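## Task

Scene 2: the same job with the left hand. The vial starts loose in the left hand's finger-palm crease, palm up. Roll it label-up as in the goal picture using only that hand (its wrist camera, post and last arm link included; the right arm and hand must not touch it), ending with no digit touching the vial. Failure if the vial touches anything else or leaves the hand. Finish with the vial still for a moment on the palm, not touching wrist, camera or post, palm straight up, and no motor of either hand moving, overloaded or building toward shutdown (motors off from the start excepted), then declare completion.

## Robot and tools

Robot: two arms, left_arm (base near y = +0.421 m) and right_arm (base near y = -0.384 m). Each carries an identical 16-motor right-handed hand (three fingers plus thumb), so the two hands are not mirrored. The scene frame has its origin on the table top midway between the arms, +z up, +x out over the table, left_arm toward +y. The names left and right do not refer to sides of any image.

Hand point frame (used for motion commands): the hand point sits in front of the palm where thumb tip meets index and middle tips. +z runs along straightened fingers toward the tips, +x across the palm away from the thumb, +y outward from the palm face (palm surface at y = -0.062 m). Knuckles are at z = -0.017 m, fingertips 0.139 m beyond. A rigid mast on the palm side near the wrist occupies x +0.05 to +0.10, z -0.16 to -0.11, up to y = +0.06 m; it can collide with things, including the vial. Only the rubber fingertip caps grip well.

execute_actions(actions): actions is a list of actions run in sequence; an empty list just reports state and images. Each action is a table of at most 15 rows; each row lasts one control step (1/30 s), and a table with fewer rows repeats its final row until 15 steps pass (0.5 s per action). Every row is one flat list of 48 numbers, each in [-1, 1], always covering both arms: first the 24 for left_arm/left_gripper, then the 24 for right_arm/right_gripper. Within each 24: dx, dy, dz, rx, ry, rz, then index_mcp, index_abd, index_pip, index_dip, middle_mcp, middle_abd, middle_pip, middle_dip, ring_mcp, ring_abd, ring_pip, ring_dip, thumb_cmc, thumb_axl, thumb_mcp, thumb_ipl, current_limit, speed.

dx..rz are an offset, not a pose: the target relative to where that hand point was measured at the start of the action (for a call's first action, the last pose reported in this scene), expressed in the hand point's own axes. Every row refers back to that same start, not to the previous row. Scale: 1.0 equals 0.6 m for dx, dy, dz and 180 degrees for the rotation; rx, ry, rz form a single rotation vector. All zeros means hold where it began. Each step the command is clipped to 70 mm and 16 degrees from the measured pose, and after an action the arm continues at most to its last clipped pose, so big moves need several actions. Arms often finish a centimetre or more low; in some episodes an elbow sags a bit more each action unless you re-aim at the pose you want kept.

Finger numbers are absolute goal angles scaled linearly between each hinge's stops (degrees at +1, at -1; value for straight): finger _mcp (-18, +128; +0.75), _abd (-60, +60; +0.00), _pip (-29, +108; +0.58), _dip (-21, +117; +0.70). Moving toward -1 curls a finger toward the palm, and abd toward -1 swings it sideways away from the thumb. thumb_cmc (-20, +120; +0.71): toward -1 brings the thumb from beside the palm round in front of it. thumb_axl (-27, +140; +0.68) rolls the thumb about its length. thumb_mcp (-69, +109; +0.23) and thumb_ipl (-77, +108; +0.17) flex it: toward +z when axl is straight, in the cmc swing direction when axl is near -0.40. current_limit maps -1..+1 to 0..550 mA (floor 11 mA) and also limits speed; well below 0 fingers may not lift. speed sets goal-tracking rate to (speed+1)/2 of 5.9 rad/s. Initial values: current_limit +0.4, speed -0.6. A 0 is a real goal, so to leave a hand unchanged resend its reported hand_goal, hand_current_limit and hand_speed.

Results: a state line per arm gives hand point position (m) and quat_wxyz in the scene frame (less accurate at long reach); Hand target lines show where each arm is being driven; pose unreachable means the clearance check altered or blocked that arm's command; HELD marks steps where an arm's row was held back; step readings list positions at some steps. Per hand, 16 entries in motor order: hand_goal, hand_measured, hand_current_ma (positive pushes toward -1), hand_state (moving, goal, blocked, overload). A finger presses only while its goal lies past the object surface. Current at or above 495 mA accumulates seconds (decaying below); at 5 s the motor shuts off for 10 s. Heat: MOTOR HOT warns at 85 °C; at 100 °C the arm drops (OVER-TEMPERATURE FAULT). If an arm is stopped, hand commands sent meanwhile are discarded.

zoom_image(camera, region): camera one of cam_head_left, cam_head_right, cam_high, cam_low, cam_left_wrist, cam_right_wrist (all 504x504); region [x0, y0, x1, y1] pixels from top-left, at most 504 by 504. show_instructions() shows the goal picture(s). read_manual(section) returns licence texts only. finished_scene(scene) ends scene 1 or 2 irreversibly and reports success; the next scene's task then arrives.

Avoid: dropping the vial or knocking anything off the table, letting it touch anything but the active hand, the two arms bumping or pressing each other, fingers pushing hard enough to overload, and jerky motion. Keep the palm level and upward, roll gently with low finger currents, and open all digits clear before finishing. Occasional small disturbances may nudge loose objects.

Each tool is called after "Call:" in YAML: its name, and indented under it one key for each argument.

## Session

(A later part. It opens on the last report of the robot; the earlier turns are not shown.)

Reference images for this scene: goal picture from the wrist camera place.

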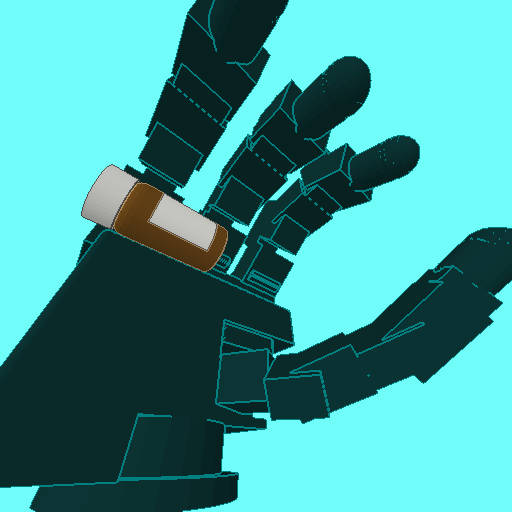

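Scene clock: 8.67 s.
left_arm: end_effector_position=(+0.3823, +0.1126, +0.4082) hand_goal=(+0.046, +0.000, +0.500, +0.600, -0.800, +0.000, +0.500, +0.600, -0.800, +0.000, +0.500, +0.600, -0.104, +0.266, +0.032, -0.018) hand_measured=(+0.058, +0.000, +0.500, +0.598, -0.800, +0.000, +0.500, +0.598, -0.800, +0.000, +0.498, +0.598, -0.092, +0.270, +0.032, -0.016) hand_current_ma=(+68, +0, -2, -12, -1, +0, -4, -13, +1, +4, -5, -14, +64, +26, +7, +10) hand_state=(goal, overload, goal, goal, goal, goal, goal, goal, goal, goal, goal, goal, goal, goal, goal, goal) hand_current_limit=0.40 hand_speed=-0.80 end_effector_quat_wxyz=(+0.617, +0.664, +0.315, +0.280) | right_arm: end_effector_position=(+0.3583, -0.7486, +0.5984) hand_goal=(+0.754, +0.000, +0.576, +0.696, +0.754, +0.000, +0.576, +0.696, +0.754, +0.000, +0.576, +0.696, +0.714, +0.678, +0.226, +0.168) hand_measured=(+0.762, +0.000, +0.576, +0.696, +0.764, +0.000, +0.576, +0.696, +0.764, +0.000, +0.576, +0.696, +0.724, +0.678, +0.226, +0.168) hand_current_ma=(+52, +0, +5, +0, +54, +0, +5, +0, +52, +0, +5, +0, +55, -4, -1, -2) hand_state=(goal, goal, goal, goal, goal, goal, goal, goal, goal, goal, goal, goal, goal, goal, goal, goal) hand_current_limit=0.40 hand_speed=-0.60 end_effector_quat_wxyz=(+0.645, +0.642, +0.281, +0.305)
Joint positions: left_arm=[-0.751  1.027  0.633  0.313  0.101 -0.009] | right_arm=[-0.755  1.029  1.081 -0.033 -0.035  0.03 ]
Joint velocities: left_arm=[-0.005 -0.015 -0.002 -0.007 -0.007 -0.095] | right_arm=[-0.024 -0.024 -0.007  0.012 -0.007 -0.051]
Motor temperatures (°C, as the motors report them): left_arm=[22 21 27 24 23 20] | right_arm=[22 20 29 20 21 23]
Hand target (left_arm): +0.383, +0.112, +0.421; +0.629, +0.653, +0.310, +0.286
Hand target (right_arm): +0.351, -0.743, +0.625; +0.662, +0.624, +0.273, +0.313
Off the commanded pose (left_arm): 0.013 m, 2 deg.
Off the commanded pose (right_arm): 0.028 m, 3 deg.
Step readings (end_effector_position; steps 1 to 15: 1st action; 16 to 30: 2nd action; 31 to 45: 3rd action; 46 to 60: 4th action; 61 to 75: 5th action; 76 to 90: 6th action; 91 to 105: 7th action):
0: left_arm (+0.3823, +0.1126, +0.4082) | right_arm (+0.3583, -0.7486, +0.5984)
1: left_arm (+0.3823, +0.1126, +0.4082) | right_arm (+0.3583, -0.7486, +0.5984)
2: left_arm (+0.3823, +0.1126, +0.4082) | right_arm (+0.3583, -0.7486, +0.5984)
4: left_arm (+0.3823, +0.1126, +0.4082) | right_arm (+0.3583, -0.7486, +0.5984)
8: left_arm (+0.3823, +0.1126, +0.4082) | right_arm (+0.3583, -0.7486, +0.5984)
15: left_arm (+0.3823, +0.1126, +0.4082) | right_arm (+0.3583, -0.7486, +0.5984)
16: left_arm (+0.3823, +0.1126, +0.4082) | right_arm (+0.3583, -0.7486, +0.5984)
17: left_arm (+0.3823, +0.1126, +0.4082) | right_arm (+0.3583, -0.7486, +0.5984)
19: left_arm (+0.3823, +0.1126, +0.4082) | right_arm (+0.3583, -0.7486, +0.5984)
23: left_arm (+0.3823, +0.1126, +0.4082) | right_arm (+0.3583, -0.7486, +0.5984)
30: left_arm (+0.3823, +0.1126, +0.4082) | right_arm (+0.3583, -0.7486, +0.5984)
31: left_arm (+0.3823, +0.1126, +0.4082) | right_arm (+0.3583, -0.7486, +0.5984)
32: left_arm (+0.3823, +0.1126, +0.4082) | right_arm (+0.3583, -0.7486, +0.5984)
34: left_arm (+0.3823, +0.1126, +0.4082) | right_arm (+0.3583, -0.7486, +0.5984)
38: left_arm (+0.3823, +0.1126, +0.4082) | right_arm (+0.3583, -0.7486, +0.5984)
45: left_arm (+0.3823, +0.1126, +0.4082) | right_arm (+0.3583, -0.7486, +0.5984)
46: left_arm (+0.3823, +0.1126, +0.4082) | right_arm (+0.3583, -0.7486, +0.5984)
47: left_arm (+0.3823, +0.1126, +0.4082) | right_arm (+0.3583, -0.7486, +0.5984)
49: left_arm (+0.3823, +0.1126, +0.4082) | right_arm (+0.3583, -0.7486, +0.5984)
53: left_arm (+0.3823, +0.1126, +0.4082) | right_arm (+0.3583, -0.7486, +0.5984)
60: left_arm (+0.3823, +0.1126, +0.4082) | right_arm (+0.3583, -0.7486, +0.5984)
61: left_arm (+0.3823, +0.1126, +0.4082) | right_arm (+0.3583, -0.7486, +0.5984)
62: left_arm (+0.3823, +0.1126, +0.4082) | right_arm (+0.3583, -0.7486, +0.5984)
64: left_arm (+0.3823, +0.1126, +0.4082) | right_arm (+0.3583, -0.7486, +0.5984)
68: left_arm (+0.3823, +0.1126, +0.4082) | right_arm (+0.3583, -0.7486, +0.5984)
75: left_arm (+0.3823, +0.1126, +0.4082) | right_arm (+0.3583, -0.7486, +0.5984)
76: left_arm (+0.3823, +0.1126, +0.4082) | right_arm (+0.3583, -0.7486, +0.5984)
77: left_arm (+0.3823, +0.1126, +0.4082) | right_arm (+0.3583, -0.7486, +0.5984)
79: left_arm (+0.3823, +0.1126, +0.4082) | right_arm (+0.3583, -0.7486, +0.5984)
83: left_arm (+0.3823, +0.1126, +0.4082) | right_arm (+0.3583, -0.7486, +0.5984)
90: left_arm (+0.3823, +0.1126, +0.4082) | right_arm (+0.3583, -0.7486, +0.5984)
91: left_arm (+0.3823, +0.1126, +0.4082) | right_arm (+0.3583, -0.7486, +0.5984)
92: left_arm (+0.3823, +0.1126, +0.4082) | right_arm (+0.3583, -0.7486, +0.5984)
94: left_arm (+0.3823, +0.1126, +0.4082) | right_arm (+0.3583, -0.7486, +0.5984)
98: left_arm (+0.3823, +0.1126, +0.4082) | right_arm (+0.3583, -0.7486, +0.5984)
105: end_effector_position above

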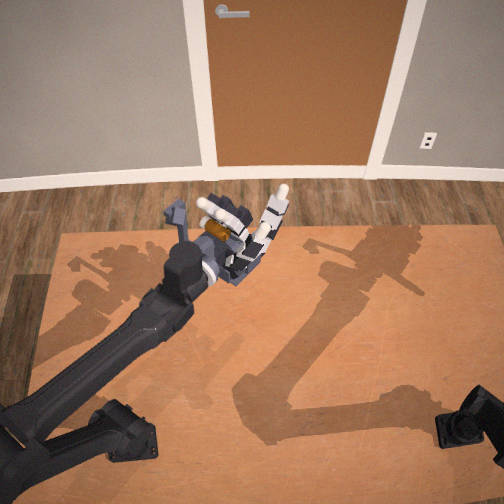

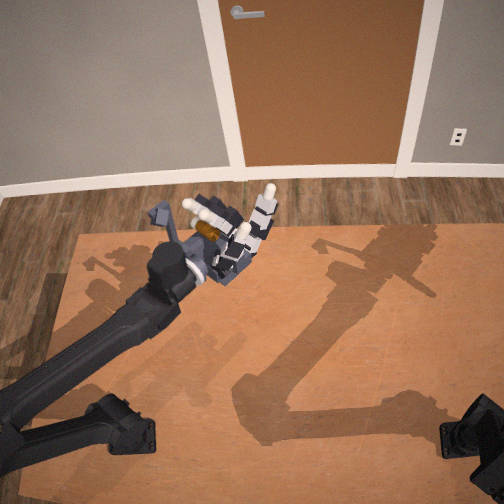

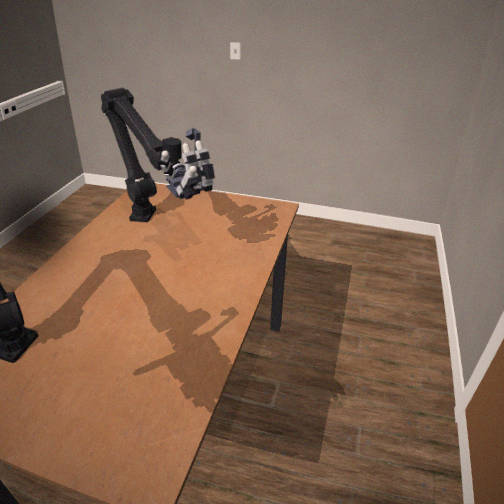

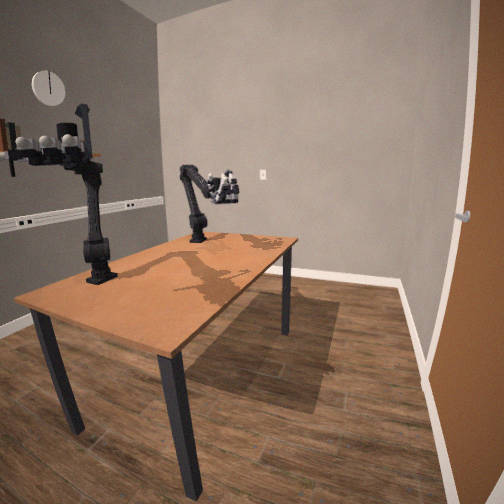

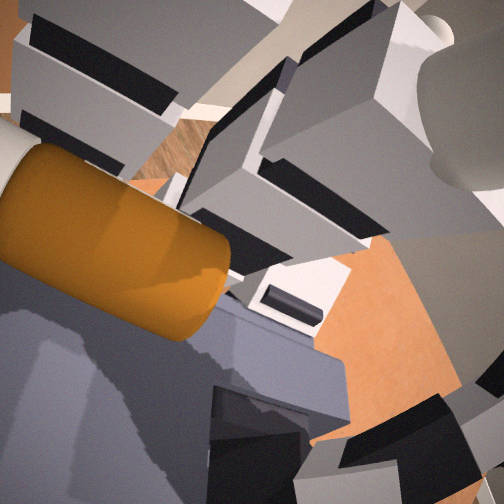

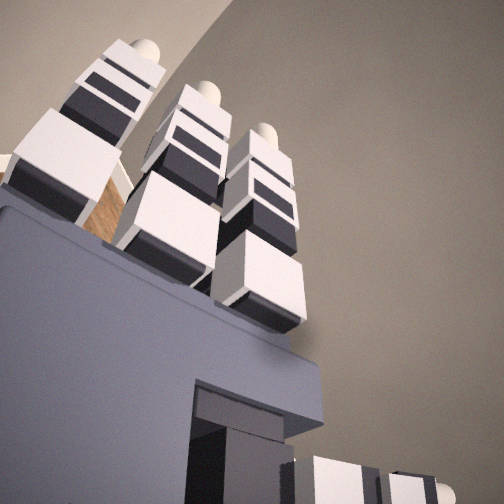

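Call:
execute_actions:
  actions:
    - [[0,0.022,0,-0.011,0,0,0.046,0,0.3,0.4,0.046,0,0.2,0.4,0.27,0,-0.3,0.05,-0.104,0.266,0.032,-0.018,0.4,-0.6,0,0.045,-0.012,-0.017,0,0,0.754,0,0.576,0.696,0.754,0,0.576,0.696,0.754,0,0.576,0.696,0.714,0.678,0.226,0.168,0.4,-0.6]]
    - [[0,0.022,0,-0.011,0,0,0.046,0,0.3,0.4,0.046,0,0.2,0.4,0.27,0,-0.3,0.05,-0.104,0.266,0.032,-0.018,0.4,-0.6,0,0.045,-0.012,-0.017,0,0,0.754,0,0.576,0.696,0.754,0,0.576,0.696,0.754,0,0.576,0.696,0.714,0.678,0.226,0.168,0.4,-0.6]]
    - [[0,0.022,0,-0.011,0,0,0.046,0,0.3,0.4,0.046,0,0.2,0.4,0.27,0,-0.88,0.05,-0.104,0.266,0.032,-0.018,0.4,-0.6,0,0.045,-0.012,-0.017,0,0,0.754,0,0.576,0.696,0.754,0,0.576,0.696,0.754,0,0.576,0.696,0.714,0.678,0.226,0.168,0.4,-0.6]]
    - [[0,0.022,0,-0.011,0,0,0.046,0,0.3,0.4,0.046,0,0.2,0.4,0.27,0,-0.88,-0.4,-0.104,0.266,0.032,-0.018,0.4,-0.6,0,0.045,-0.012,-0.017,0,0,0.754,0,0.576,0.696,0.754,0,0.576,0.696,0.754,0,0.576,0.696,0.714,0.678,0.226,0.168,0.4,-0.6]]
    - [[0,0.022,0,-0.011,0,0,0.046,0,0.3,0.4,0.046,0,0.2,0.4,0.27,0,-0.68,-0.65,-0.104,0.266,0.032,-0.018,0.4,-0.8,0,0.045,-0.012,-0.017,0,0,0.754,0,0.576,0.696,0.754,0,0.576,0.696,0.754,0,0.576,0.696,0.714,0.678,0.226,0.168,0.4,-0.6]]
    - [[0,0.022,0,-0.011,0,0,0.046,0,0.3,0.4,0.046,0,0.2,0.4,0.27,0,-0.55,-0.85,-0.104,0.266,0.032,-0.018,0.4,-0.8,0,0.045,-0.012,-0.017,0,0,0.754,0,0.576,0.696,0.754,0,0.576,0.696,0.754,0,0.576,0.696,0.714,0.678,0.226,0.168,0.4,-0.6]]
    - [[0,0.022,0,-0.011,0,0,0.046,0,0.3,0.4,0.046,0,0.2,0.4,0.27,0,-0.45,-1,-0.104,0.266,0.032,-0.018,0.4,-0.8,0,0.045,-0.012,-0.017,0,0,0.754,0,0.576,0.696,0.754,0,0.576,0.696,0.754,0,0.576,0.696,0.714,0.678,0.226,0.168,0.4,-0.6]]
    - [[0,0.022,0,-0.011,0,0,0.046,0,0.3,0.4,0.046,0,0.2,0.4,0.27,0,-0.45,-1,-0.104,0.266,0.032,-0.018,0.4,-0.8,0,0.045,-0.012,-0.017,0,0,0.754,0,0.576,0.696,0.754,0,0.576,0.696,0.754,0,0.576,0.696,0.714,0.678,0.226,0.168,0.4,-0.6]]

Call:
execute_actions:
  actions:
    - [[0,0.022,0,-0.011,0,0,0.046,0,0.3,0.4,0.046,0,0.2,0.4,0.27,0,-0.45,0.05,-0.104,0.266,0.032,-0.018,0.4,-0.5,0,0.045,-0.012,-0.017,0,0,0.754,0,0.576,0.696,0.754,0,0.576,0.696,0.754,0,0.576,0.696,0.714,0.678,0.226,0.168,0.4,-0.6]]
    - [[0,0.022,0,-0.011,0,0,0.046,0,0.3,0.4,0.046,0,0.2,0.4,0.27,0,-0.45,0.05,-0.104,0.266,0.032,-0.018,0.4,-0.5,0,0.045,-0.012,-0.017,0,0,0.754,0,0.576,0.696,0.754,0,0.576,0.696,0.754,0,0.576,0.696,0.714,0.678,0.226,0.168,0.4,-0.6]]
    - [[0,0.022,0,-0.011,0,0,0.046,0,0.3,0.4,0.046,0,0.2,0.4,0.27,0,-0.88,0.05,-0.104,0.266,0.032,-0.018,0.4,-0.5,0,0.045,-0.012,-0.017,0,0,0.754,0,0.576,0.696,0.754,0,0.576,0.696,0.754,0,0.576,0.696,0.714,0.678,0.226,0.168,0.4,-0.6]]
    - [[0,0.022,0,-0.011,0,0,0.046,0,0.3,0.4,0.046,0,0.2,0.4,0.27,0,-0.88,-0.4,-0.104,0.266,0.032,-0.018,0.4,-0.6,0,0.045,-0.012,-0.017,0,0,0.754,0,0.576,0.696,0.754,0,0.576,0.696,0.754,0,0.576,0.696,0.714,0.678,0.226,0.168,0.4,-0.6]]
    - [[0,0.022,0,-0.011,0,0,0.046,0,0.3,0.4,0.046,0,0.2,0.4,0.27,0,-0.68,-0.65,-0.104,0.266,0.032,-0.018,0.4,-0.8,0,0.045,-0.012,-0.017,0,0,0.754,0,0.576,0.696,0.754,0,0.576,0.696,0.754,0,0.576,0.696,0.714,0.678,0.226,0.168,0.4,-0.6]]
    - [[0,0.022,0,-0.011,0,0,0.046,0,0.3,0.4,0.046,0,0.2,0.4,0.27,0,-0.55,-0.85,-0.104,0.266,0.032,-0.018,0.4,-0.8,0,0.045,-0.012,-0.017,0,0,0.754,0,0.576,0.696,0.754,0,0.576,0.696,0.754,0,0.576,0.696,0.714,0.678,0.226,0.168,0.4,-0.6]]
    - [[0,0.022,0,-0.011,0,0,0.046,0,0.3,0.4,0.046,0,0.2,0.4,0.27,0,-0.45,-1,-0.104,0.266,0.032,-0.018,0.4,-0.8,0,0.045,-0.012,-0.017,0,0,0.754,0,0.576,0.696,0.754,0,0.576,0.696,0.754,0,0.576,0.696,0.714,0.678,0.226,0.168,0.4,-0.6]]
    - [[0,0.022,0,-0.011,0,0,0.046,0,0.3,0.4,0.046,0,0.2,0.4,0.27,0,-0.45,-1,-0.104,0.266,0.032,-0.018,0.4,-0.8,0,0.045,-0.012,-0.017,0,0,0.754,0,0.576,0.696,0.754,0,0.576,0.696,0.754,0,0.576,0.696,0.714,0.678,0.226,0.168,0.4,-0.6]]
    - [[0,0.022,0,-0.011,0,0,0.046,0,0.3,0.4,0.046,0,0.2,0.4,0.27,0,-0.45,0.05,-0.104,0.266,0.032,-0.018,0.4,-0.5,0,0.045,-0.012,-0.017,0,0,0.754,0,0.576,0.696,0.754,0,0.576,0.696,0.754,0,0.576,0.696,0.714,0.678,0.226,0.168,0.4,-0.6]]
    - [[0,0.022,0,-0.011,0,0,0.046,0,0.3,0.4,0.046,0,0.2,0.4,0.27,0,-0.45,0.05,-0.104,0.266,0.032,-0.018,0.4,-0.5,0,0.045,-0.012,-0.017,0,0,0.754,0,0.576,0.696,0.754,0,0.576,0.696,0.754,0,0.576,0.696,0.714,0.678,0.226,0.168,0.4,-0.6]]
    - [[0,0.022,0,-0.011,0,0,0.046,0,0.3,0.4,0.046,0,0.2,0.4,0.27,0,-0.88,0.05,-0.104,0.266,0.032,-0.018,0.4,-0.5,0,0.045,-0.012,-0.017,0,0,0.754,0,0.576,0.696,0.754,0,0.576,0.696,0.754,0,0.576,0.696,0.714,0.678,0.226,0.168,0.4,-0.6]]

Scene clock: 14.07 s.
left_arm: end_effector_position=(+0.3823, +0.1126, +0.4082) hand_goal=(+0.046, +0.000, +0.300, +0.400, +0.046, +0.000, +0.200, +0.400, +0.270, +0.000, -0.450, -1.000, -0.104, +0.266, +0.032, -0.018) hand_measured=(+0.058, +0.000, +0.306, +0.402, +0.052, +0.000, +0.202, +0.402, +0.280, +0.002, -0.448, -0.998, -0.092, +0.270, +0.032, -0.016) hand_current_ma=(+68, +0, +32, +15, +35, +0, +10, +12, +49, +7, +11, +13, +64, +26, +7, +10) hand_state=(goal, overload, goal, goal, goal, goal, goal, goal, goal, goal, goal, goal, goal, goal, goal, goal) hand_current_limit=0.40 hand_speed=-0.80 end_effector_quat_wxyz=(+0.617, +0.664, +0.315, +0.280) | right_arm: end_effector_position=(+0.3583, -0.7486, +0.5984) hand_goal=(+0.754, +0.000, +0.576, +0.696, +0.754, +0.000, +0.576, +0.696, +0.754, +0.000, +0.576, +0.696, +0.714, +0.678, +0.226, +0.168) hand_measured=(+0.762, +0.000, +0.576, +0.696, +0.764, +0.000, +0.576, +0.696, +0.764, +0.000, +0.576, +0.696, +0.724, +0.678, +0.226, +0.168) hand_current_ma=(+52, +0, +5, +0, +54, +0, +5, +0, +52, +0, +5, +0, +55, -4, -1, -2) hand_state=(goal, goal, goal, goal, goal, goal, goal, goal, goal, goal, goal, goal, goal, goal, goal, goal) hand_current_limit=0.40 hand_speed=-0.60 end_effector_quat_wxyz=(+0.645, +0.642, +0.281, +0.305)
Joint positions: left_arm=[-0.751  1.027  0.633  0.313  0.101 -0.009] | right_arm=[-0.755  1.029  1.081 -0.033 -0.035  0.03 ]
Joint velocities: left_arm=[ 0.005 -0.015 -0.007 -0.002 -0.022  0.037] | right_arm=[ 0.005 -0.005  0.012  0.002  0.007 -0.066]
Motor temperatures (°C, as the motors report them): left_arm=[22 21 28 24 23 20] | right_arm=[22 21 31 20 21 23]
Hand target (left_arm): +0.383, +0.112, +0.421; +0.629, +0.653, +0.310, +0.286
Hand target (right_arm): +0.351, -0.743, +0.625; +0.662, +0.624, +0.273, +0.313
Off the commanded pose (left_arm): 0.013 m, 2 deg.
Off the commanded pose (right_arm): 0.028 m, 3 deg.
Step readings (end_effector_position; steps 1 to 15: 1st action; 16 to 30: 2nd action; 31 to 45: 3rd action; 46 to 60: 4th action; 61 to 75: 5th action; 76 to 90: 6th action; 91 to 105: 7th action; 106 to 120: 8th action):
0: left_arm (+0.3823, +0.1126, +0.4082) | right_arm (+0.3583, -0.7486, +0.5984)
1: left_arm (+0.3823, +0.1126, +0.4082) | right_arm (+0.3583, -0.7486, +0.5984)
2: left_arm (+0.3823, +0.1126, +0.4082) | right_arm (+0.3583, -0.7486, +0.5984)
4: left_arm (+0.3823, +0.1126, +0.4082) | right_arm (+0.3583, -0.7486, +0.5984)
8: left_arm (+0.3823, +0.1126, +0.4082) | right_arm (+0.3583, -0.7486, +0.5984)
15: left_arm (+0.3823, +0.1126, +0.4082) | right_arm (+0.3583, -0.7486, +0.5984)
16: left_arm (+0.3823, +0.1126, +0.4082) | right_arm (+0.3583, -0.7486, +0.5984)
17: left_arm (+0.3823, +0.1126, +0.4082) | right_arm (+0.3583, -0.7486, +0.5984)
19: left_arm (+0.3823, +0.1126, +0.4082) | right_arm (+0.3583, -0.7486, +0.5984)
23: left_arm (+0.3823, +0.1126, +0.4082) | right_arm (+0.3583, -0.7486, +0.5984)
30: left_arm (+0.3823, +0.1126, +0.4082) | right_arm (+0.3583, -0.7486, +0.5984)
31: left_arm (+0.3823, +0.1126, +0.4082) | right_arm (+0.3583, -0.7486, +0.5984)
32: left_arm (+0.3823, +0.1126, +0.4082) | right_arm (+0.3583, -0.7486, +0.5984)
34: left_arm (+0.3823, +0.1126, +0.4082) | right_arm (+0.3583, -0.7486, +0.5984)
38: left_arm (+0.3823, +0.1126, +0.4082) | right_arm (+0.3583, -0.7486, +0.5984)
45: left_arm (+0.3823, +0.1126, +0.4082) | right_arm (+0.3583, -0.7486, +0.5984)
46: left_arm (+0.3823, +0.1126, +0.4082) | right_arm (+0.3583, -0.7486, +0.5984)
47: left_arm (+0.3823, +0.1126, +0.4082) | right_arm (+0.3583, -0.7486, +0.5984)
49: left_arm (+0.3823, +0.1126, +0.4082) | right_arm (+0.3583, -0.7486, +0.5984)
53: left_arm (+0.3823, +0.1126, +0.4082) | right_arm (+0.3583, -0.7486, +0.5984)
60: left_arm (+0.3823, +0.1126, +0.4082) | right_arm (+0.3583, -0.7486, +0.5984)
61: left_arm (+0.3823, +0.1126, +0.4082) | right_arm (+0.3583, -0.7486, +0.5984)
62: left_arm (+0.3823, +0.1126, +0.4082) | right_arm (+0.3583, -0.7486, +0.5984)
64: left_arm (+0.3823, +0.1126, +0.4082) | right_arm (+0.3583, -0.7486, +0.5984)
68: left_arm (+0.3823, +0.1126, +0.4082) | right_arm (+0.3583, -0.7486, +0.5984)
75: left_arm (+0.3823, +0.1126, +0.4082) | right_arm (+0.3583, -0.7486, +0.5984)
76: left_arm (+0.3823, +0.1126, +0.4082) | right_arm (+0.3583, -0.7486, +0.5984)
77: left_arm (+0.3823, +0.1126, +0.4082) | right_arm (+0.3583, -0.7486, +0.5984)
79: left_arm (+0.3823, +0.1126, +0.4082) | right_arm (+0.3583, -0.7486, +0.5984)
83: left_arm (+0.3823, +0.1126, +0.4082) | right_arm (+0.3583, -0.7486, +0.5984)
90: left_arm (+0.3823, +0.1126, +0.4082) | right_arm (+0.3583, -0.7486, +0.5984)
91: left_arm (+0.3823, +0.1126, +0.4082) | right_arm (+0.3583, -0.7486, +0.5984)
92: left_arm (+0.3823, +0.1126, +0.4082) | right_arm (+0.3583, -0.7486, +0.5984)
94: left_arm (+0.3823, +0.1126, +0.4082) | right_arm (+0.3583, -0.7486, +0.5984)
98: left_arm (+0.3823, +0.1126, +0.4082) | right_arm (+0.3583, -0.7486, +0.5984)
105: left_arm (+0.3823, +0.1126, +0.4082) | right_arm (+0.3583, -0.7486, +0.5984)
106: left_arm (+0.3823, +0.1126, +0.4082) | right_arm (+0.3583, -0.7486, +0.5984)
107: left_arm (+0.3823, +0.1126, +0.4082) | right_arm (+0.3583, -0.7486, +0.5984)
109: left_arm (+0.3823, +0.1126, +0.4082) | right_arm (+0.3583, -0.7486, +0.5984)
113: left_arm (+0.3823, +0.1126, +0.4082) | right_arm (+0.3583, -0.7486, +0.5984)
120: end_effector_position above

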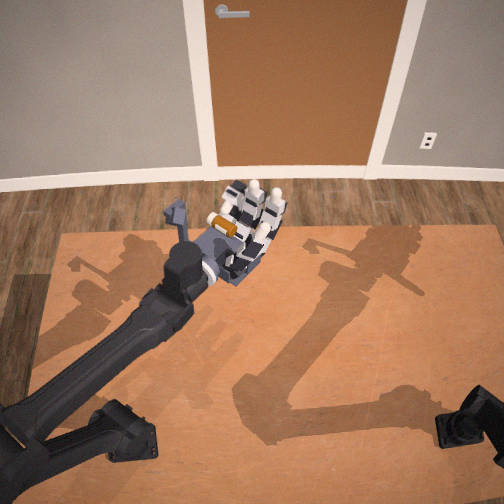

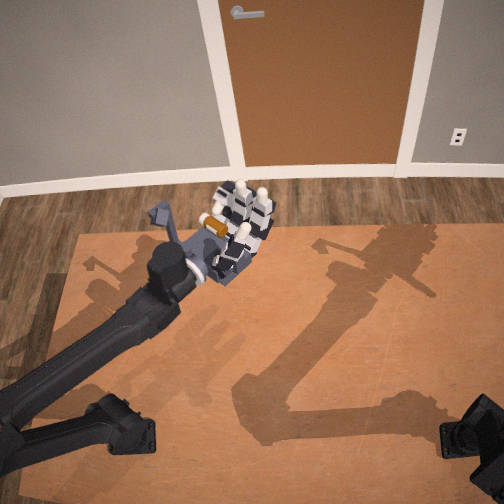

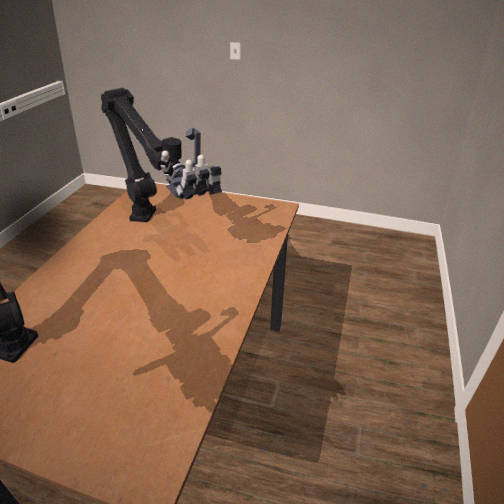

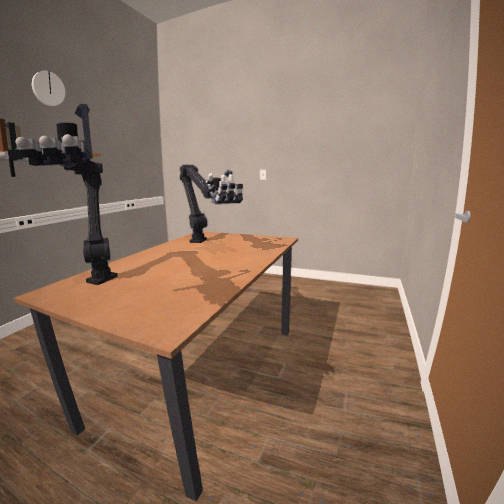

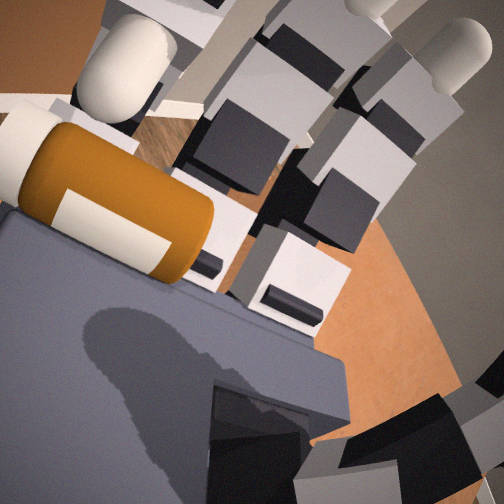

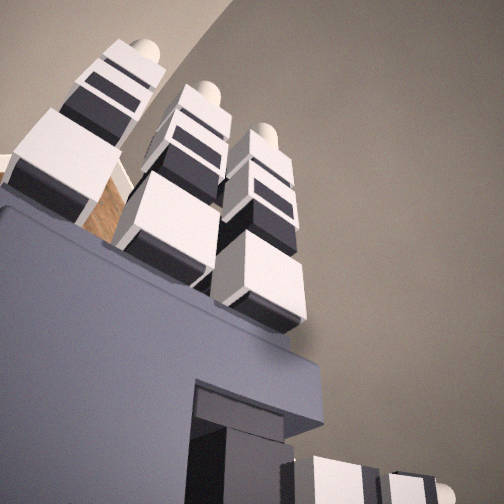

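Scene clock: 19.57 s.
left_arm: end_effector_position=(+0.3823, +0.1126, +0.4082) hand_goal=(+0.046, +0.000, +0.300, +0.400, +0.046, +0.000, +0.200, +0.400, +0.270, +0.000, -0.880, +0.050, -0.104, +0.266, +0.032, -0.018) hand_measured=(+0.058, +0.000, +0.306, +0.402, +0.052, +0.000, +0.202, +0.402, +0.280, +0.002, -0.874, +0.046, -0.092, +0.270, +0.032, -0.016) hand_current_ma=(+68, +0, +32, +15, +35, +0, +10, +12, +53, +7, -19, -22, +64, +26, +7, +10) hand_state=(goal, overload, goal, goal, goal, goal, goal, goal, goal, goal, moving, goal, goal, goal, goal, goal) hand_current_limit=0.40 hand_speed=-0.50 end_effector_quat_wxyz=(+0.617, +0.664, +0.315, +0.280) | right_arm: end_effector_position=(+0.3583, -0.7486, +0.5984) hand_goal=(+0.754, +0.000, +0.576, +0.696, +0.754, +0.000, +0.576, +0.696, +0.754, +0.000, +0.576, +0.696, +0.714, +0.678, +0.226, +0.168) hand_measured=(+0.762, +0.000, +0.576, +0.696, +0.764, +0.000, +0.576, +0.696, +0.764, +0.000, +0.576, +0.696, +0.724, +0.678, +0.226, +0.168) hand_current_ma=(+52, +0, +5, +0, +54, +0, +5, +0, +52, +0, +5, +0, +55, -4, -1, -2) hand_state=(goal, goal, goal, goal, goal, goal, goal, goal, goal, goal, goal, goal, goal, goal, goal, goal) hand_current_limit=0.40 hand_speed=-0.60 end_effector_quat_wxyz=(+0.645, +0.642, +0.281, +0.305)
Joint positions: left_arm=[-0.751  1.027  0.633  0.313  0.101 -0.009] | right_arm=[-0.755  1.029  1.081 -0.033 -0.035  0.03 ]
Joint velocities: left_arm=[-0.005  0.005 -0.012 -0.002 -0.007  0.066] | right_arm=[-0.005 -0.005 -0.012  0.007  0.037 -0.022]
Motor temperatures (°C, as the motors report them): left_arm=[22 21 29 24 23 20] | right_arm=[22 21 32 20 21 23]
Hand target (left_arm): +0.383, +0.112, +0.421; +0.629, +0.653, +0.310, +0.286
Hand target (right_arm): +0.351, -0.743, +0.625; +0.662, +0.624, +0.273, +0.313
Off the commanded pose (left_arm): 0.013 m, 2 deg.
Off the commanded pose (right_arm): 0.028 m, 3 deg.
Step readings (end_effector_position; steps 1 to 15: 1st action; 16 to 30: 2nd action; 31 to 45: 3rd action; 46 to 60: 4th action; 61 to 75: 5th action; 76 to 90: 6th action; 91 to 105: 7th action; 106 to 120: 8th action; 121 to 135: 9th action; 136 to 150: 10th action; 151 to 165: 11th action):
0: left_arm (+0.3823, +0.1126, +0.4082) | right_arm (+0.3583, -0.7486, +0.5984)
1: left_arm (+0.3823, +0.1126, +0.4082) | right_arm (+0.3583, -0.7486, +0.5984)
2: left_arm (+0.3823, +0.1126, +0.4082) | right_arm (+0.3583, -0.7486, +0.5984)
4: left_arm (+0.3823, +0.1126, +0.4082) | right_arm (+0.3583, -0.7486, +0.5984)
8: left_arm (+0.3823, +0.1126, +0.4082) | right_arm (+0.3583, -0.7486, +0.5984)
15: left_arm (+0.3823, +0.1126, +0.4082) | right_arm (+0.3583, -0.7486, +0.5984)
16: left_arm (+0.3823, +0.1126, +0.4082) | right_arm (+0.3583, -0.7486, +0.5984)
17: left_arm (+0.3823, +0.1126, +0.4082) | right_arm (+0.3583, -0.7486, +0.5984)
19: left_arm (+0.3823, +0.1126, +0.4082) | right_arm (+0.3583, -0.7486, +0.5984)
23: left_arm (+0.3823, +0.1126, +0.4082) | right_arm (+0.3583, -0.7486, +0.5984)
30: left_arm (+0.3823, +0.1126, +0.4082) | right_arm (+0.3583, -0.7486, +0.5984)
31: left_arm (+0.3823, +0.1126, +0.4082) | right_arm (+0.3583, -0.7486, +0.5984)
32: left_arm (+0.3823, +0.1126, +0.4082) | right_arm (+0.3583, -0.7486, +0.5984)
34: left_arm (+0.3823, +0.1126, +0.4082) | right_arm (+0.3583, -0.7486, +0.5984)
38: left_arm (+0.3823, +0.1126, +0.4082) | right_arm (+0.3583, -0.7486, +0.5984)
45: left_arm (+0.3823, +0.1126, +0.4082) | right_arm (+0.3583, -0.7486, +0.5984)
46: left_arm (+0.3823, +0.1126, +0.4082) | right_arm (+0.3583, -0.7486, +0.5984)
47: left_arm (+0.3823, +0.1126, +0.4082) | right_arm (+0.3583, -0.7486, +0.5984)
49: left_arm (+0.3823, +0.1126, +0.4082) | right_arm (+0.3583, -0.7486, +0.5984)
53: left_arm (+0.3823, +0.1126, +0.4082) | right_arm (+0.3583, -0.7486, +0.5984)
60: left_arm (+0.3823, +0.1126, +0.4082) | right_arm (+0.3583, -0.7486, +0.5984)
61: left_arm (+0.3823, +0.1126, +0.4082) | right_arm (+0.3583, -0.7486, +0.5984)
62: left_arm (+0.3823, +0.1126, +0.4082) | right_arm (+0.3583, -0.7486, +0.5984)
64: left_arm (+0.3823, +0.1126, +0.4082) | right_arm (+0.3583, -0.7486, +0.5984)
68: left_arm (+0.3823, +0.1126, +0.4082) | right_arm (+0.3583, -0.7486, +0.5984)
75: left_arm (+0.3823, +0.1126, +0.4082) | right_arm (+0.3583, -0.7486, +0.5984)
76: left_arm (+0.3823, +0.1126, +0.4082) | right_arm (+0.3583, -0.7486, +0.5984)
77: left_arm (+0.3823, +0.1126, +0.4082) | right_arm (+0.3583, -0.7486, +0.5984)
79: left_arm (+0.3823, +0.1126, +0.4082) | right_arm (+0.3583, -0.7486, +0.5984)
83: left_arm (+0.3823, +0.1126, +0.4082) | right_arm (+0.3583, -0.7486, +0.5984)
90: left_arm (+0.3823, +0.1126, +0.4082) | right_arm (+0.3583, -0.7486, +0.5984)
91: left_arm (+0.3823, +0.1126, +0.4082) | right_arm (+0.3583, -0.7486, +0.5984)
92: left_arm (+0.3823, +0.1126, +0.4082) | right_arm (+0.3583, -0.7486, +0.5984)
94: left_arm (+0.3823, +0.1126, +0.4082) | right_arm (+0.3583, -0.7486, +0.5984)
98: left_arm (+0.3823, +0.1126, +0.4082) | right_arm (+0.3583, -0.7486, +0.5984)
105: left_arm (+0.3823, +0.1126, +0.4082) | right_arm (+0.3583, -0.7486, +0.5984)
106: left_arm (+0.3823, +0.1126, +0.4082) | right_arm (+0.3583, -0.7486, +0.5984)
107: left_arm (+0.3823, +0.1126, +0.4082) | right_arm (+0.3583, -0.7486, +0.5984)
109: left_arm (+0.3823, +0.1126, +0.4082) | right_arm (+0.3583, -0.7486, +0.5984)
113: left_arm (+0.3823, +0.1126, +0.4082) | right_arm (+0.3583, -0.7486, +0.5984)
120: left_arm (+0.3823, +0.1126, +0.4082) | right_arm (+0.3583, -0.7486, +0.5984)
121: left_arm (+0.3823, +0.1126, +0.4082) | right_arm (+0.3583, -0.7486, +0.5984)
122: left_arm (+0.3823, +0.1126, +0.4082) | right_arm (+0.3583, -0.7486, +0.5984)
124: left_arm (+0.3823, +0.1126, +0.4082) | right_arm (+0.3583, -0.7486, +0.5984)
128: left_arm (+0.3823, +0.1126, +0.4082) | right_arm (+0.3583, -0.7486, +0.5984)
135: left_arm (+0.3823, +0.1126, +0.4082) | right_arm (+0.3583, -0.7486, +0.5984)
136: left_arm (+0.3823, +0.1126, +0.4082) | right_arm (+0.3583, -0.7486, +0.5984)
137: left_arm (+0.3823, +0.1126, +0.4082) | right_arm (+0.3583, -0.7486, +0.5984)
139: left_arm (+0.3823, +0.1126, +0.4082) | right_arm (+0.3583, -0.7486, +0.5984)
143: left_arm (+0.3823, +0.1126, +0.4082) | right_arm (+0.3583, -0.7486, +0.5984)
150: left_arm (+0.3823, +0.1126, +0.4082) | right_arm (+0.3583, -0.7486, +0.5984)
151: left_arm (+0.3823, +0.1126, +0.4082) | right_arm (+0.3583, -0.7486, +0.5984)
152: left_arm (+0.3823, +0.1126, +0.4082) | right_arm (+0.3583, -0.7486, +0.5984)
154: left_arm (+0.3823, +0.1126, +0.4082) | right_arm (+0.3583, -0.7486, +0.5984)
158: left_arm (+0.3823, +0.1126, +0.4082) | right_arm (+0.3583, -0.7486, +0.5984)
165: end_effector_position above

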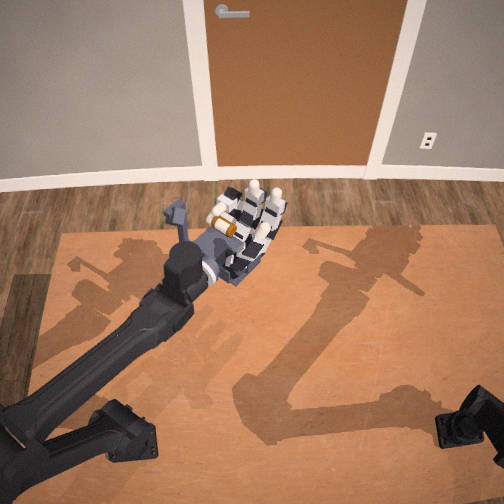

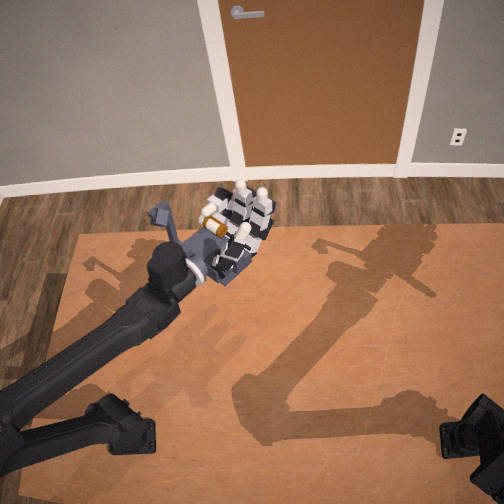

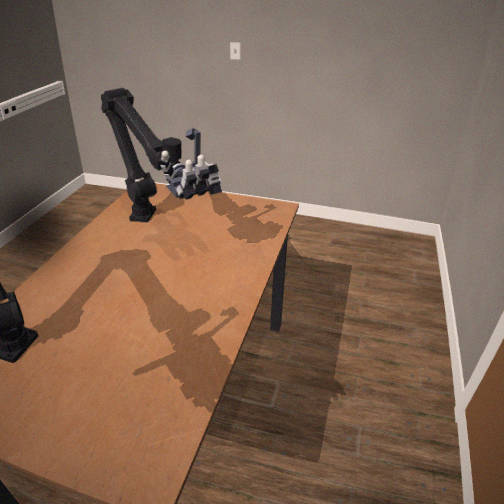

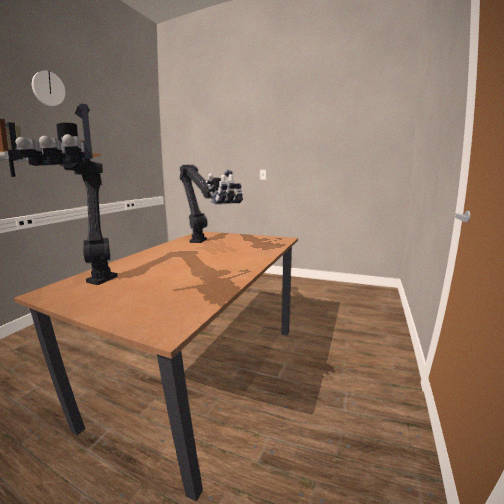

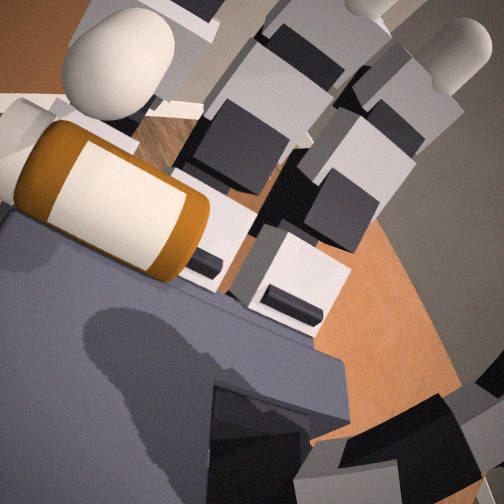

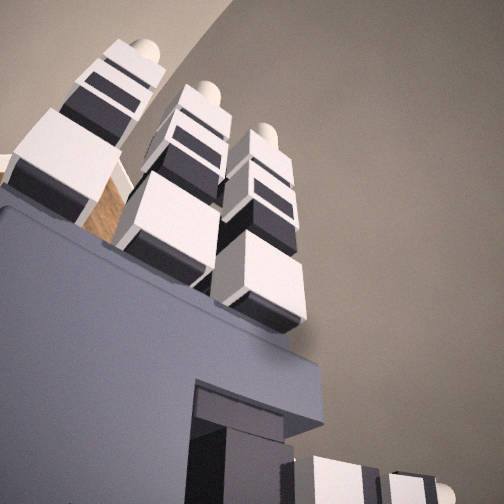

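Call:
execute_actions:
  actions:
    - [[0,0.022,0,-0.011,0,0,0.046,0,0.3,0.4,0.046,0,0.2,0.4,0.27,0,-0.88,-0.4,-0.104,0.266,0.032,-0.018,0.4,-0.6,0,0.045,-0.012,-0.017,0,0,0.754,0,0.576,0.696,0.754,0,0.576,0.696,0.754,0,0.576,0.696,0.714,0.678,0.226,0.168,0.4,-0.6]]
    - [[0,0.022,0,-0.011,0,0,0.046,0,0.3,0.4,0.046,0,0.2,0.4,0.27,0,-0.68,-0.65,-0.104,0.266,0.032,-0.018,0.4,-0.8,0,0.045,-0.012,-0.017,0,0,0.754,0,0.576,0.696,0.754,0,0.576,0.696,0.754,0,0.576,0.696,0.714,0.678,0.226,0.168,0.4,-0.6]]
    - [[0,0.022,0,-0.011,0,0,0.046,0,0.3,0.4,0.046,0,0.2,0.4,0.27,0,-0.55,-0.85,-0.104,0.266,0.032,-0.018,0.4,-0.8,0,0.045,-0.012,-0.017,0,0,0.754,0,0.576,0.696,0.754,0,0.576,0.696,0.754,0,0.576,0.696,0.714,0.678,0.226,0.168,0.4,-0.6]]
    - [[0,0.022,0,-0.011,0,0,0.046,0,0.3,0.4,0.046,0,0.2,0.4,0.27,0,-0.45,-1,-0.104,0.266,0.032,-0.018,0.4,-0.8,0,0.045,-0.012,-0.017,0,0,0.754,0,0.576,0.696,0.754,0,0.576,0.696,0.754,0,0.576,0.696,0.714,0.678,0.226,0.168,0.4,-0.6]]
    - [[0,0.022,0,-0.011,0,0,0.046,0,0.3,0.4,0.046,0,0.2,0.4,0.27,0,-0.45,-1,-0.104,0.266,0.032,-0.018,0.4,-0.8,0,0.045,-0.012,-0.017,0,0,0.754,0,0.576,0.696,0.754,0,0.576,0.696,0.754,0,0.576,0.696,0.714,0.678,0.226,0.168,0.4,-0.6]]
    - [[0,0.03,0,-0.024,0,0,0.046,0,0.3,0.4,0.046,0,0.2,0.4,0.046,0,0.2,-0.5,-0.104,0.266,0.032,-0.018,0.4,-0.6,0,0.045,-0.012,-0.017,0,0,0.754,0,0.576,0.696,0.754,0,0.576,0.696,0.754,0,0.576,0.696,0.714,0.678,0.226,0.168,0.4,-0.6]]
    - [[0,0.03,0,-0.024,0,0,0.046,0,0.3,0.4,0.046,0,0.2,0.4,0.046,0,0.2,0.4,-0.104,0.266,0.032,-0.018,0.4,-0.6,0,0.045,-0.012,-0.017,0,0,0.754,0,0.576,0.696,0.754,0,0.576,0.696,0.754,0,0.576,0.696,0.714,0.678,0.226,0.168,0.4,-0.6]]
    - [[0,0.03,0,-0.022,0,0,0.046,0,0.3,0.4,0.046,0,0.2,0.4,0.046,0,0.2,0.4,-0.104,0.266,0.032,-0.018,0.4,-0.6,0,0.045,-0.012,-0.017,0,0,0.754,0,0.576,0.696,0.754,0,0.576,0.696,0.754,0,0.576,0.696,0.714,0.678,0.226,0.168,0.4,-0.6]]

Scene clock: 24.30 s.
left_arm: end_effector_position=(+0.3778, +0.1156, +0.4359) hand_goal=(+0.046, +0.000, +0.300, +0.400, +0.046, +0.000, +0.200, +0.400, +0.046, +0.000, +0.200, +0.400, -0.104, +0.266, +0.032, -0.018) hand_measured=(+0.058, +0.000, +0.306, +0.402, +0.052, +0.000, +0.202, +0.402, +0.060, +0.002, +0.198, +0.378, -0.094, +0.270, +0.032, -0.016) hand_current_ma=(+68, +0, +27, +14, +41, +0, +10, +12, +80, +6, -10, +37, +64, +26, +6, +10) hand_state=(goal, overload, goal, goal, goal, goal, goal, goal, goal, goal, goal, moving, goal, goal, goal, goal) hand_current_limit=0.40 hand_speed=-0.60 end_effector_quat_wxyz=(+0.660, +0.622, +0.290, +0.305) | right_arm: end_effector_position=(+0.3583, -0.7486, +0.5984) hand_goal=(+0.754, +0.000, +0.576, +0.696, +0.754, +0.000, +0.576, +0.696, +0.754, +0.000, +0.576, +0.696, +0.714, +0.678, +0.226, +0.168) hand_measured=(+0.762, +0.000, +0.576, +0.696, +0.764, +0.000, +0.576, +0.696, +0.764, +0.000, +0.576, +0.696, +0.724, +0.678, +0.226, +0.168) hand_current_ma=(+52, +0, +5, +0, +54, +0, +5, +0, +52, +0, +5, +0, +55, -4, -1, -2) hand_state=(goal, goal, goal, goal, goal, goal, goal, goal, goal, goal, goal, goal, goal, goal, goal, goal) hand_current_limit=0.40 hand_speed=-0.60 end_effector_quat_wxyz=(+0.645, +0.642, +0.281, +0.305)
Joint positions: left_arm=[-0.751  1.055  0.633  0.479  0.101 -0.009] | right_arm=[-0.755  1.029  1.081 -0.033 -0.035  0.03 ]
Joint velocities: left_arm=[ 0.005  0.005  0.012  0.012 -0.037 -0.095] | right_arm=[-0.005 -0.005  0.002  0.012 -0.007 -0.007]
Motor temperatures (°C, as the motors report them): left_arm=[22 21 30 24 23 20] | right_arm=[22 21 33 20 21 23]
Hand target (left_arm): +0.380, +0.115, +0.445; +0.669, +0.612, +0.287, +0.308
Hand target (right_arm): +0.351, -0.743, +0.625; +0.662, +0.624, +0.273, +0.313
Off the commanded pose (left_arm): 0.010 m, 2 deg.
Off the commanded pose (right_arm): 0.028 m, 3 deg.
Step readings (end_effector_position; steps 1 to 15: 1st action; 16 to 30: 2nd action; 31 to 45: 3rd action; 46 to 60: 4th action; 61 to 75: 5th action; 76 to 90: 6th action; 91 to 105: 7th action; 106 to 120: 8th action):
0: left_arm (+0.3823, +0.1126, +0.4082) | right_arm (+0.3583, -0.7486, +0.5984)
1: left_arm (+0.3823, +0.1126, +0.4082) | right_arm (+0.3583, -0.7486, +0.5984)
2: left_arm (+0.3823, +0.1126, +0.4082) | right_arm (+0.3583, -0.7486, +0.5984)
4: left_arm (+0.3823, +0.1126, +0.4082) | right_arm (+0.3583, -0.7486, +0.5984)
8: left_arm (+0.3823, +0.1126, +0.4082) | right_arm (+0.3583, -0.7486, +0.5984)
15: left_arm (+0.3823, +0.1126, +0.4082) | right_arm (+0.3583, -0.7486, +0.5984)
16: left_arm (+0.3823, +0.1126, +0.4082) | right_arm (+0.3583, -0.7486, +0.5984)
17: left_arm (+0.3823, +0.1126, +0.4082) | right_arm (+0.3583, -0.7486, +0.5984)
19: left_arm (+0.3823, +0.1126, +0.4082) | right_arm (+0.3583, -0.7486, +0.5984)
23: left_arm (+0.3823, +0.1126, +0.4082) | right_arm (+0.3583, -0.7486, +0.5984)
30: left_arm (+0.3823, +0.1126, +0.4082) | right_arm (+0.3583, -0.7486, +0.5984)
31: left_arm (+0.3823, +0.1126, +0.4082) | right_arm (+0.3583, -0.7486, +0.5984)
32: left_arm (+0.3823, +0.1126, +0.4082) | right_arm (+0.3583, -0.7486, +0.5984)
34: left_arm (+0.3823, +0.1126, +0.4082) | right_arm (+0.3583, -0.7486, +0.5984)
38: left_arm (+0.3823, +0.1126, +0.4082) | right_arm (+0.3583, -0.7486, +0.5984)
45: left_arm (+0.3823, +0.1126, +0.4082) | right_arm (+0.3583, -0.7486, +0.5984)
46: left_arm (+0.3823, +0.1126, +0.4082) | right_arm (+0.3583, -0.7486, +0.5984)
47: left_arm (+0.3823, +0.1126, +0.4082) | right_arm (+0.3583, -0.7486, +0.5984)
49: left_arm (+0.3823, +0.1126, +0.4082) | right_arm (+0.3583, -0.7486, +0.5984)
53: left_arm (+0.3823, +0.1126, +0.4082) | right_arm (+0.3583, -0.7486, +0.5984)
60: left_arm (+0.3823, +0.1126, +0.4082) | right_arm (+0.3583, -0.7486, +0.5984)
61: left_arm (+0.3823, +0.1126, +0.4082) | right_arm (+0.3583, -0.7486, +0.5984)
62: left_arm (+0.3823, +0.1126, +0.4082) | right_arm (+0.3583, -0.7486, +0.5984)
64: left_arm (+0.3823, +0.1126, +0.4082) | right_arm (+0.3583, -0.7486, +0.5984)
68: left_arm (+0.3823, +0.1126, +0.4082) | right_arm (+0.3583, -0.7486, +0.5984)
75: left_arm (+0.3823, +0.1126, +0.4082) | right_arm (+0.3583, -0.7486, +0.5984)
76: left_arm (+0.3821, +0.1127, +0.4097) | right_arm (+0.3583, -0.7486, +0.5984)
77: left_arm (+0.3821, +0.1127, +0.4118) | right_arm (+0.3583, -0.7486, +0.5984)
79: left_arm (+0.3816, +0.1131, +0.4160) | right_arm (+0.3583, -0.7486, +0.5984)
83: left_arm (+0.3812, +0.1133, +0.4182) | right_arm (+0.3583, -0.7486, +0.5984)
90: left_arm (+0.3814, +0.1132, +0.4181) | right_arm (+0.3583, -0.7486, +0.5984)
91: left_arm (+0.3811, +0.1134, +0.4194) | right_arm (+0.3583, -0.7486, +0.5984)
92: left_arm (+0.3809, +0.1136, +0.4217) | right_arm (+0.3583, -0.7486, +0.5984)
94: left_arm (+0.3802, +0.1140, +0.4257) | right_arm (+0.3583, -0.7486, +0.5984)
98: left_arm (+0.3797, +0.1143, +0.4278) | right_arm (+0.3583, -0.7486, +0.5984)
105: left_arm (+0.3800, +0.1142, +0.4274) | right_arm (+0.3583, -0.7486, +0.5984)
106: left_arm (+0.3796, +0.1144, +0.4288) | right_arm (+0.3583, -0.7486, +0.5984)
107: left_arm (+0.3793, +0.1146, +0.4305) | right_arm (+0.3583, -0.7486, +0.5984)
109: left_arm (+0.3784, +0.1153, +0.4340) | right_arm (+0.3583, -0.7486, +0.5984)
113: left_arm (+0.3777, +0.1157, +0.4360) | right_arm (+0.3583, -0.7486, +0.5984)
120: end_effector_position above

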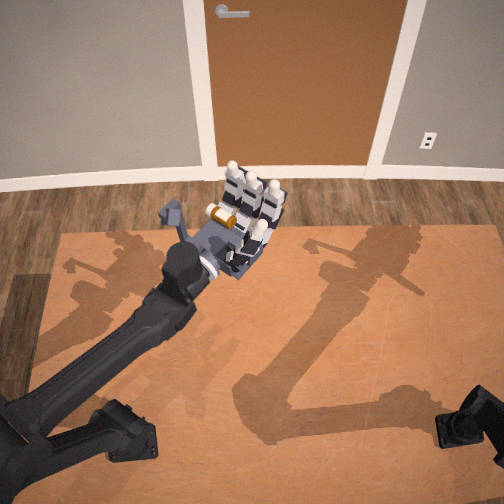

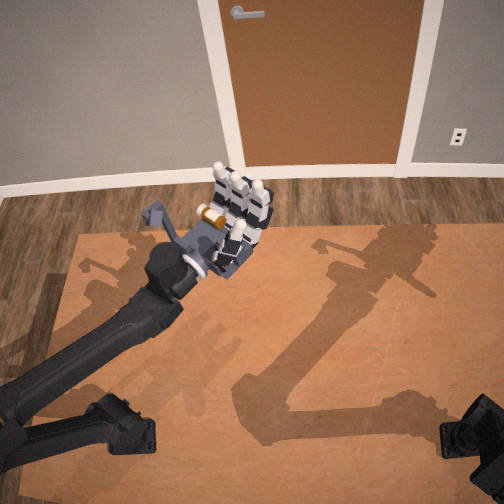

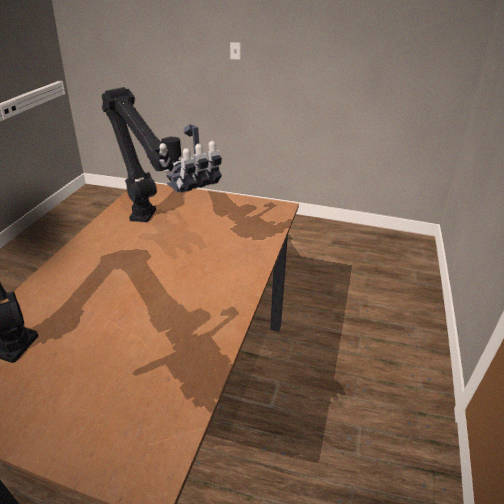

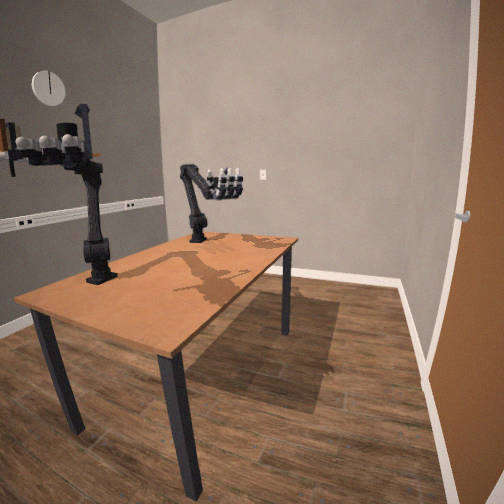

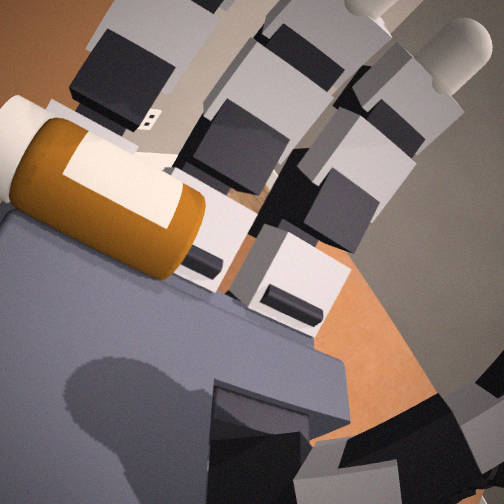

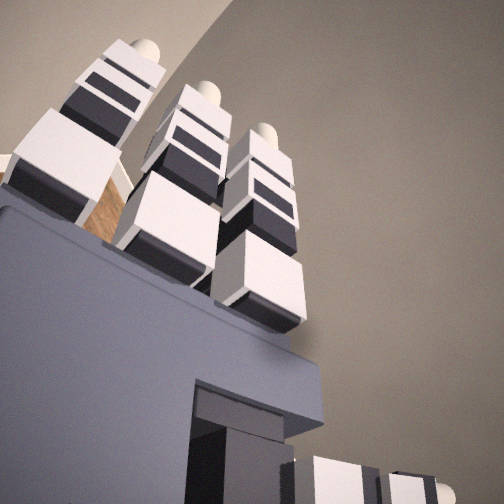

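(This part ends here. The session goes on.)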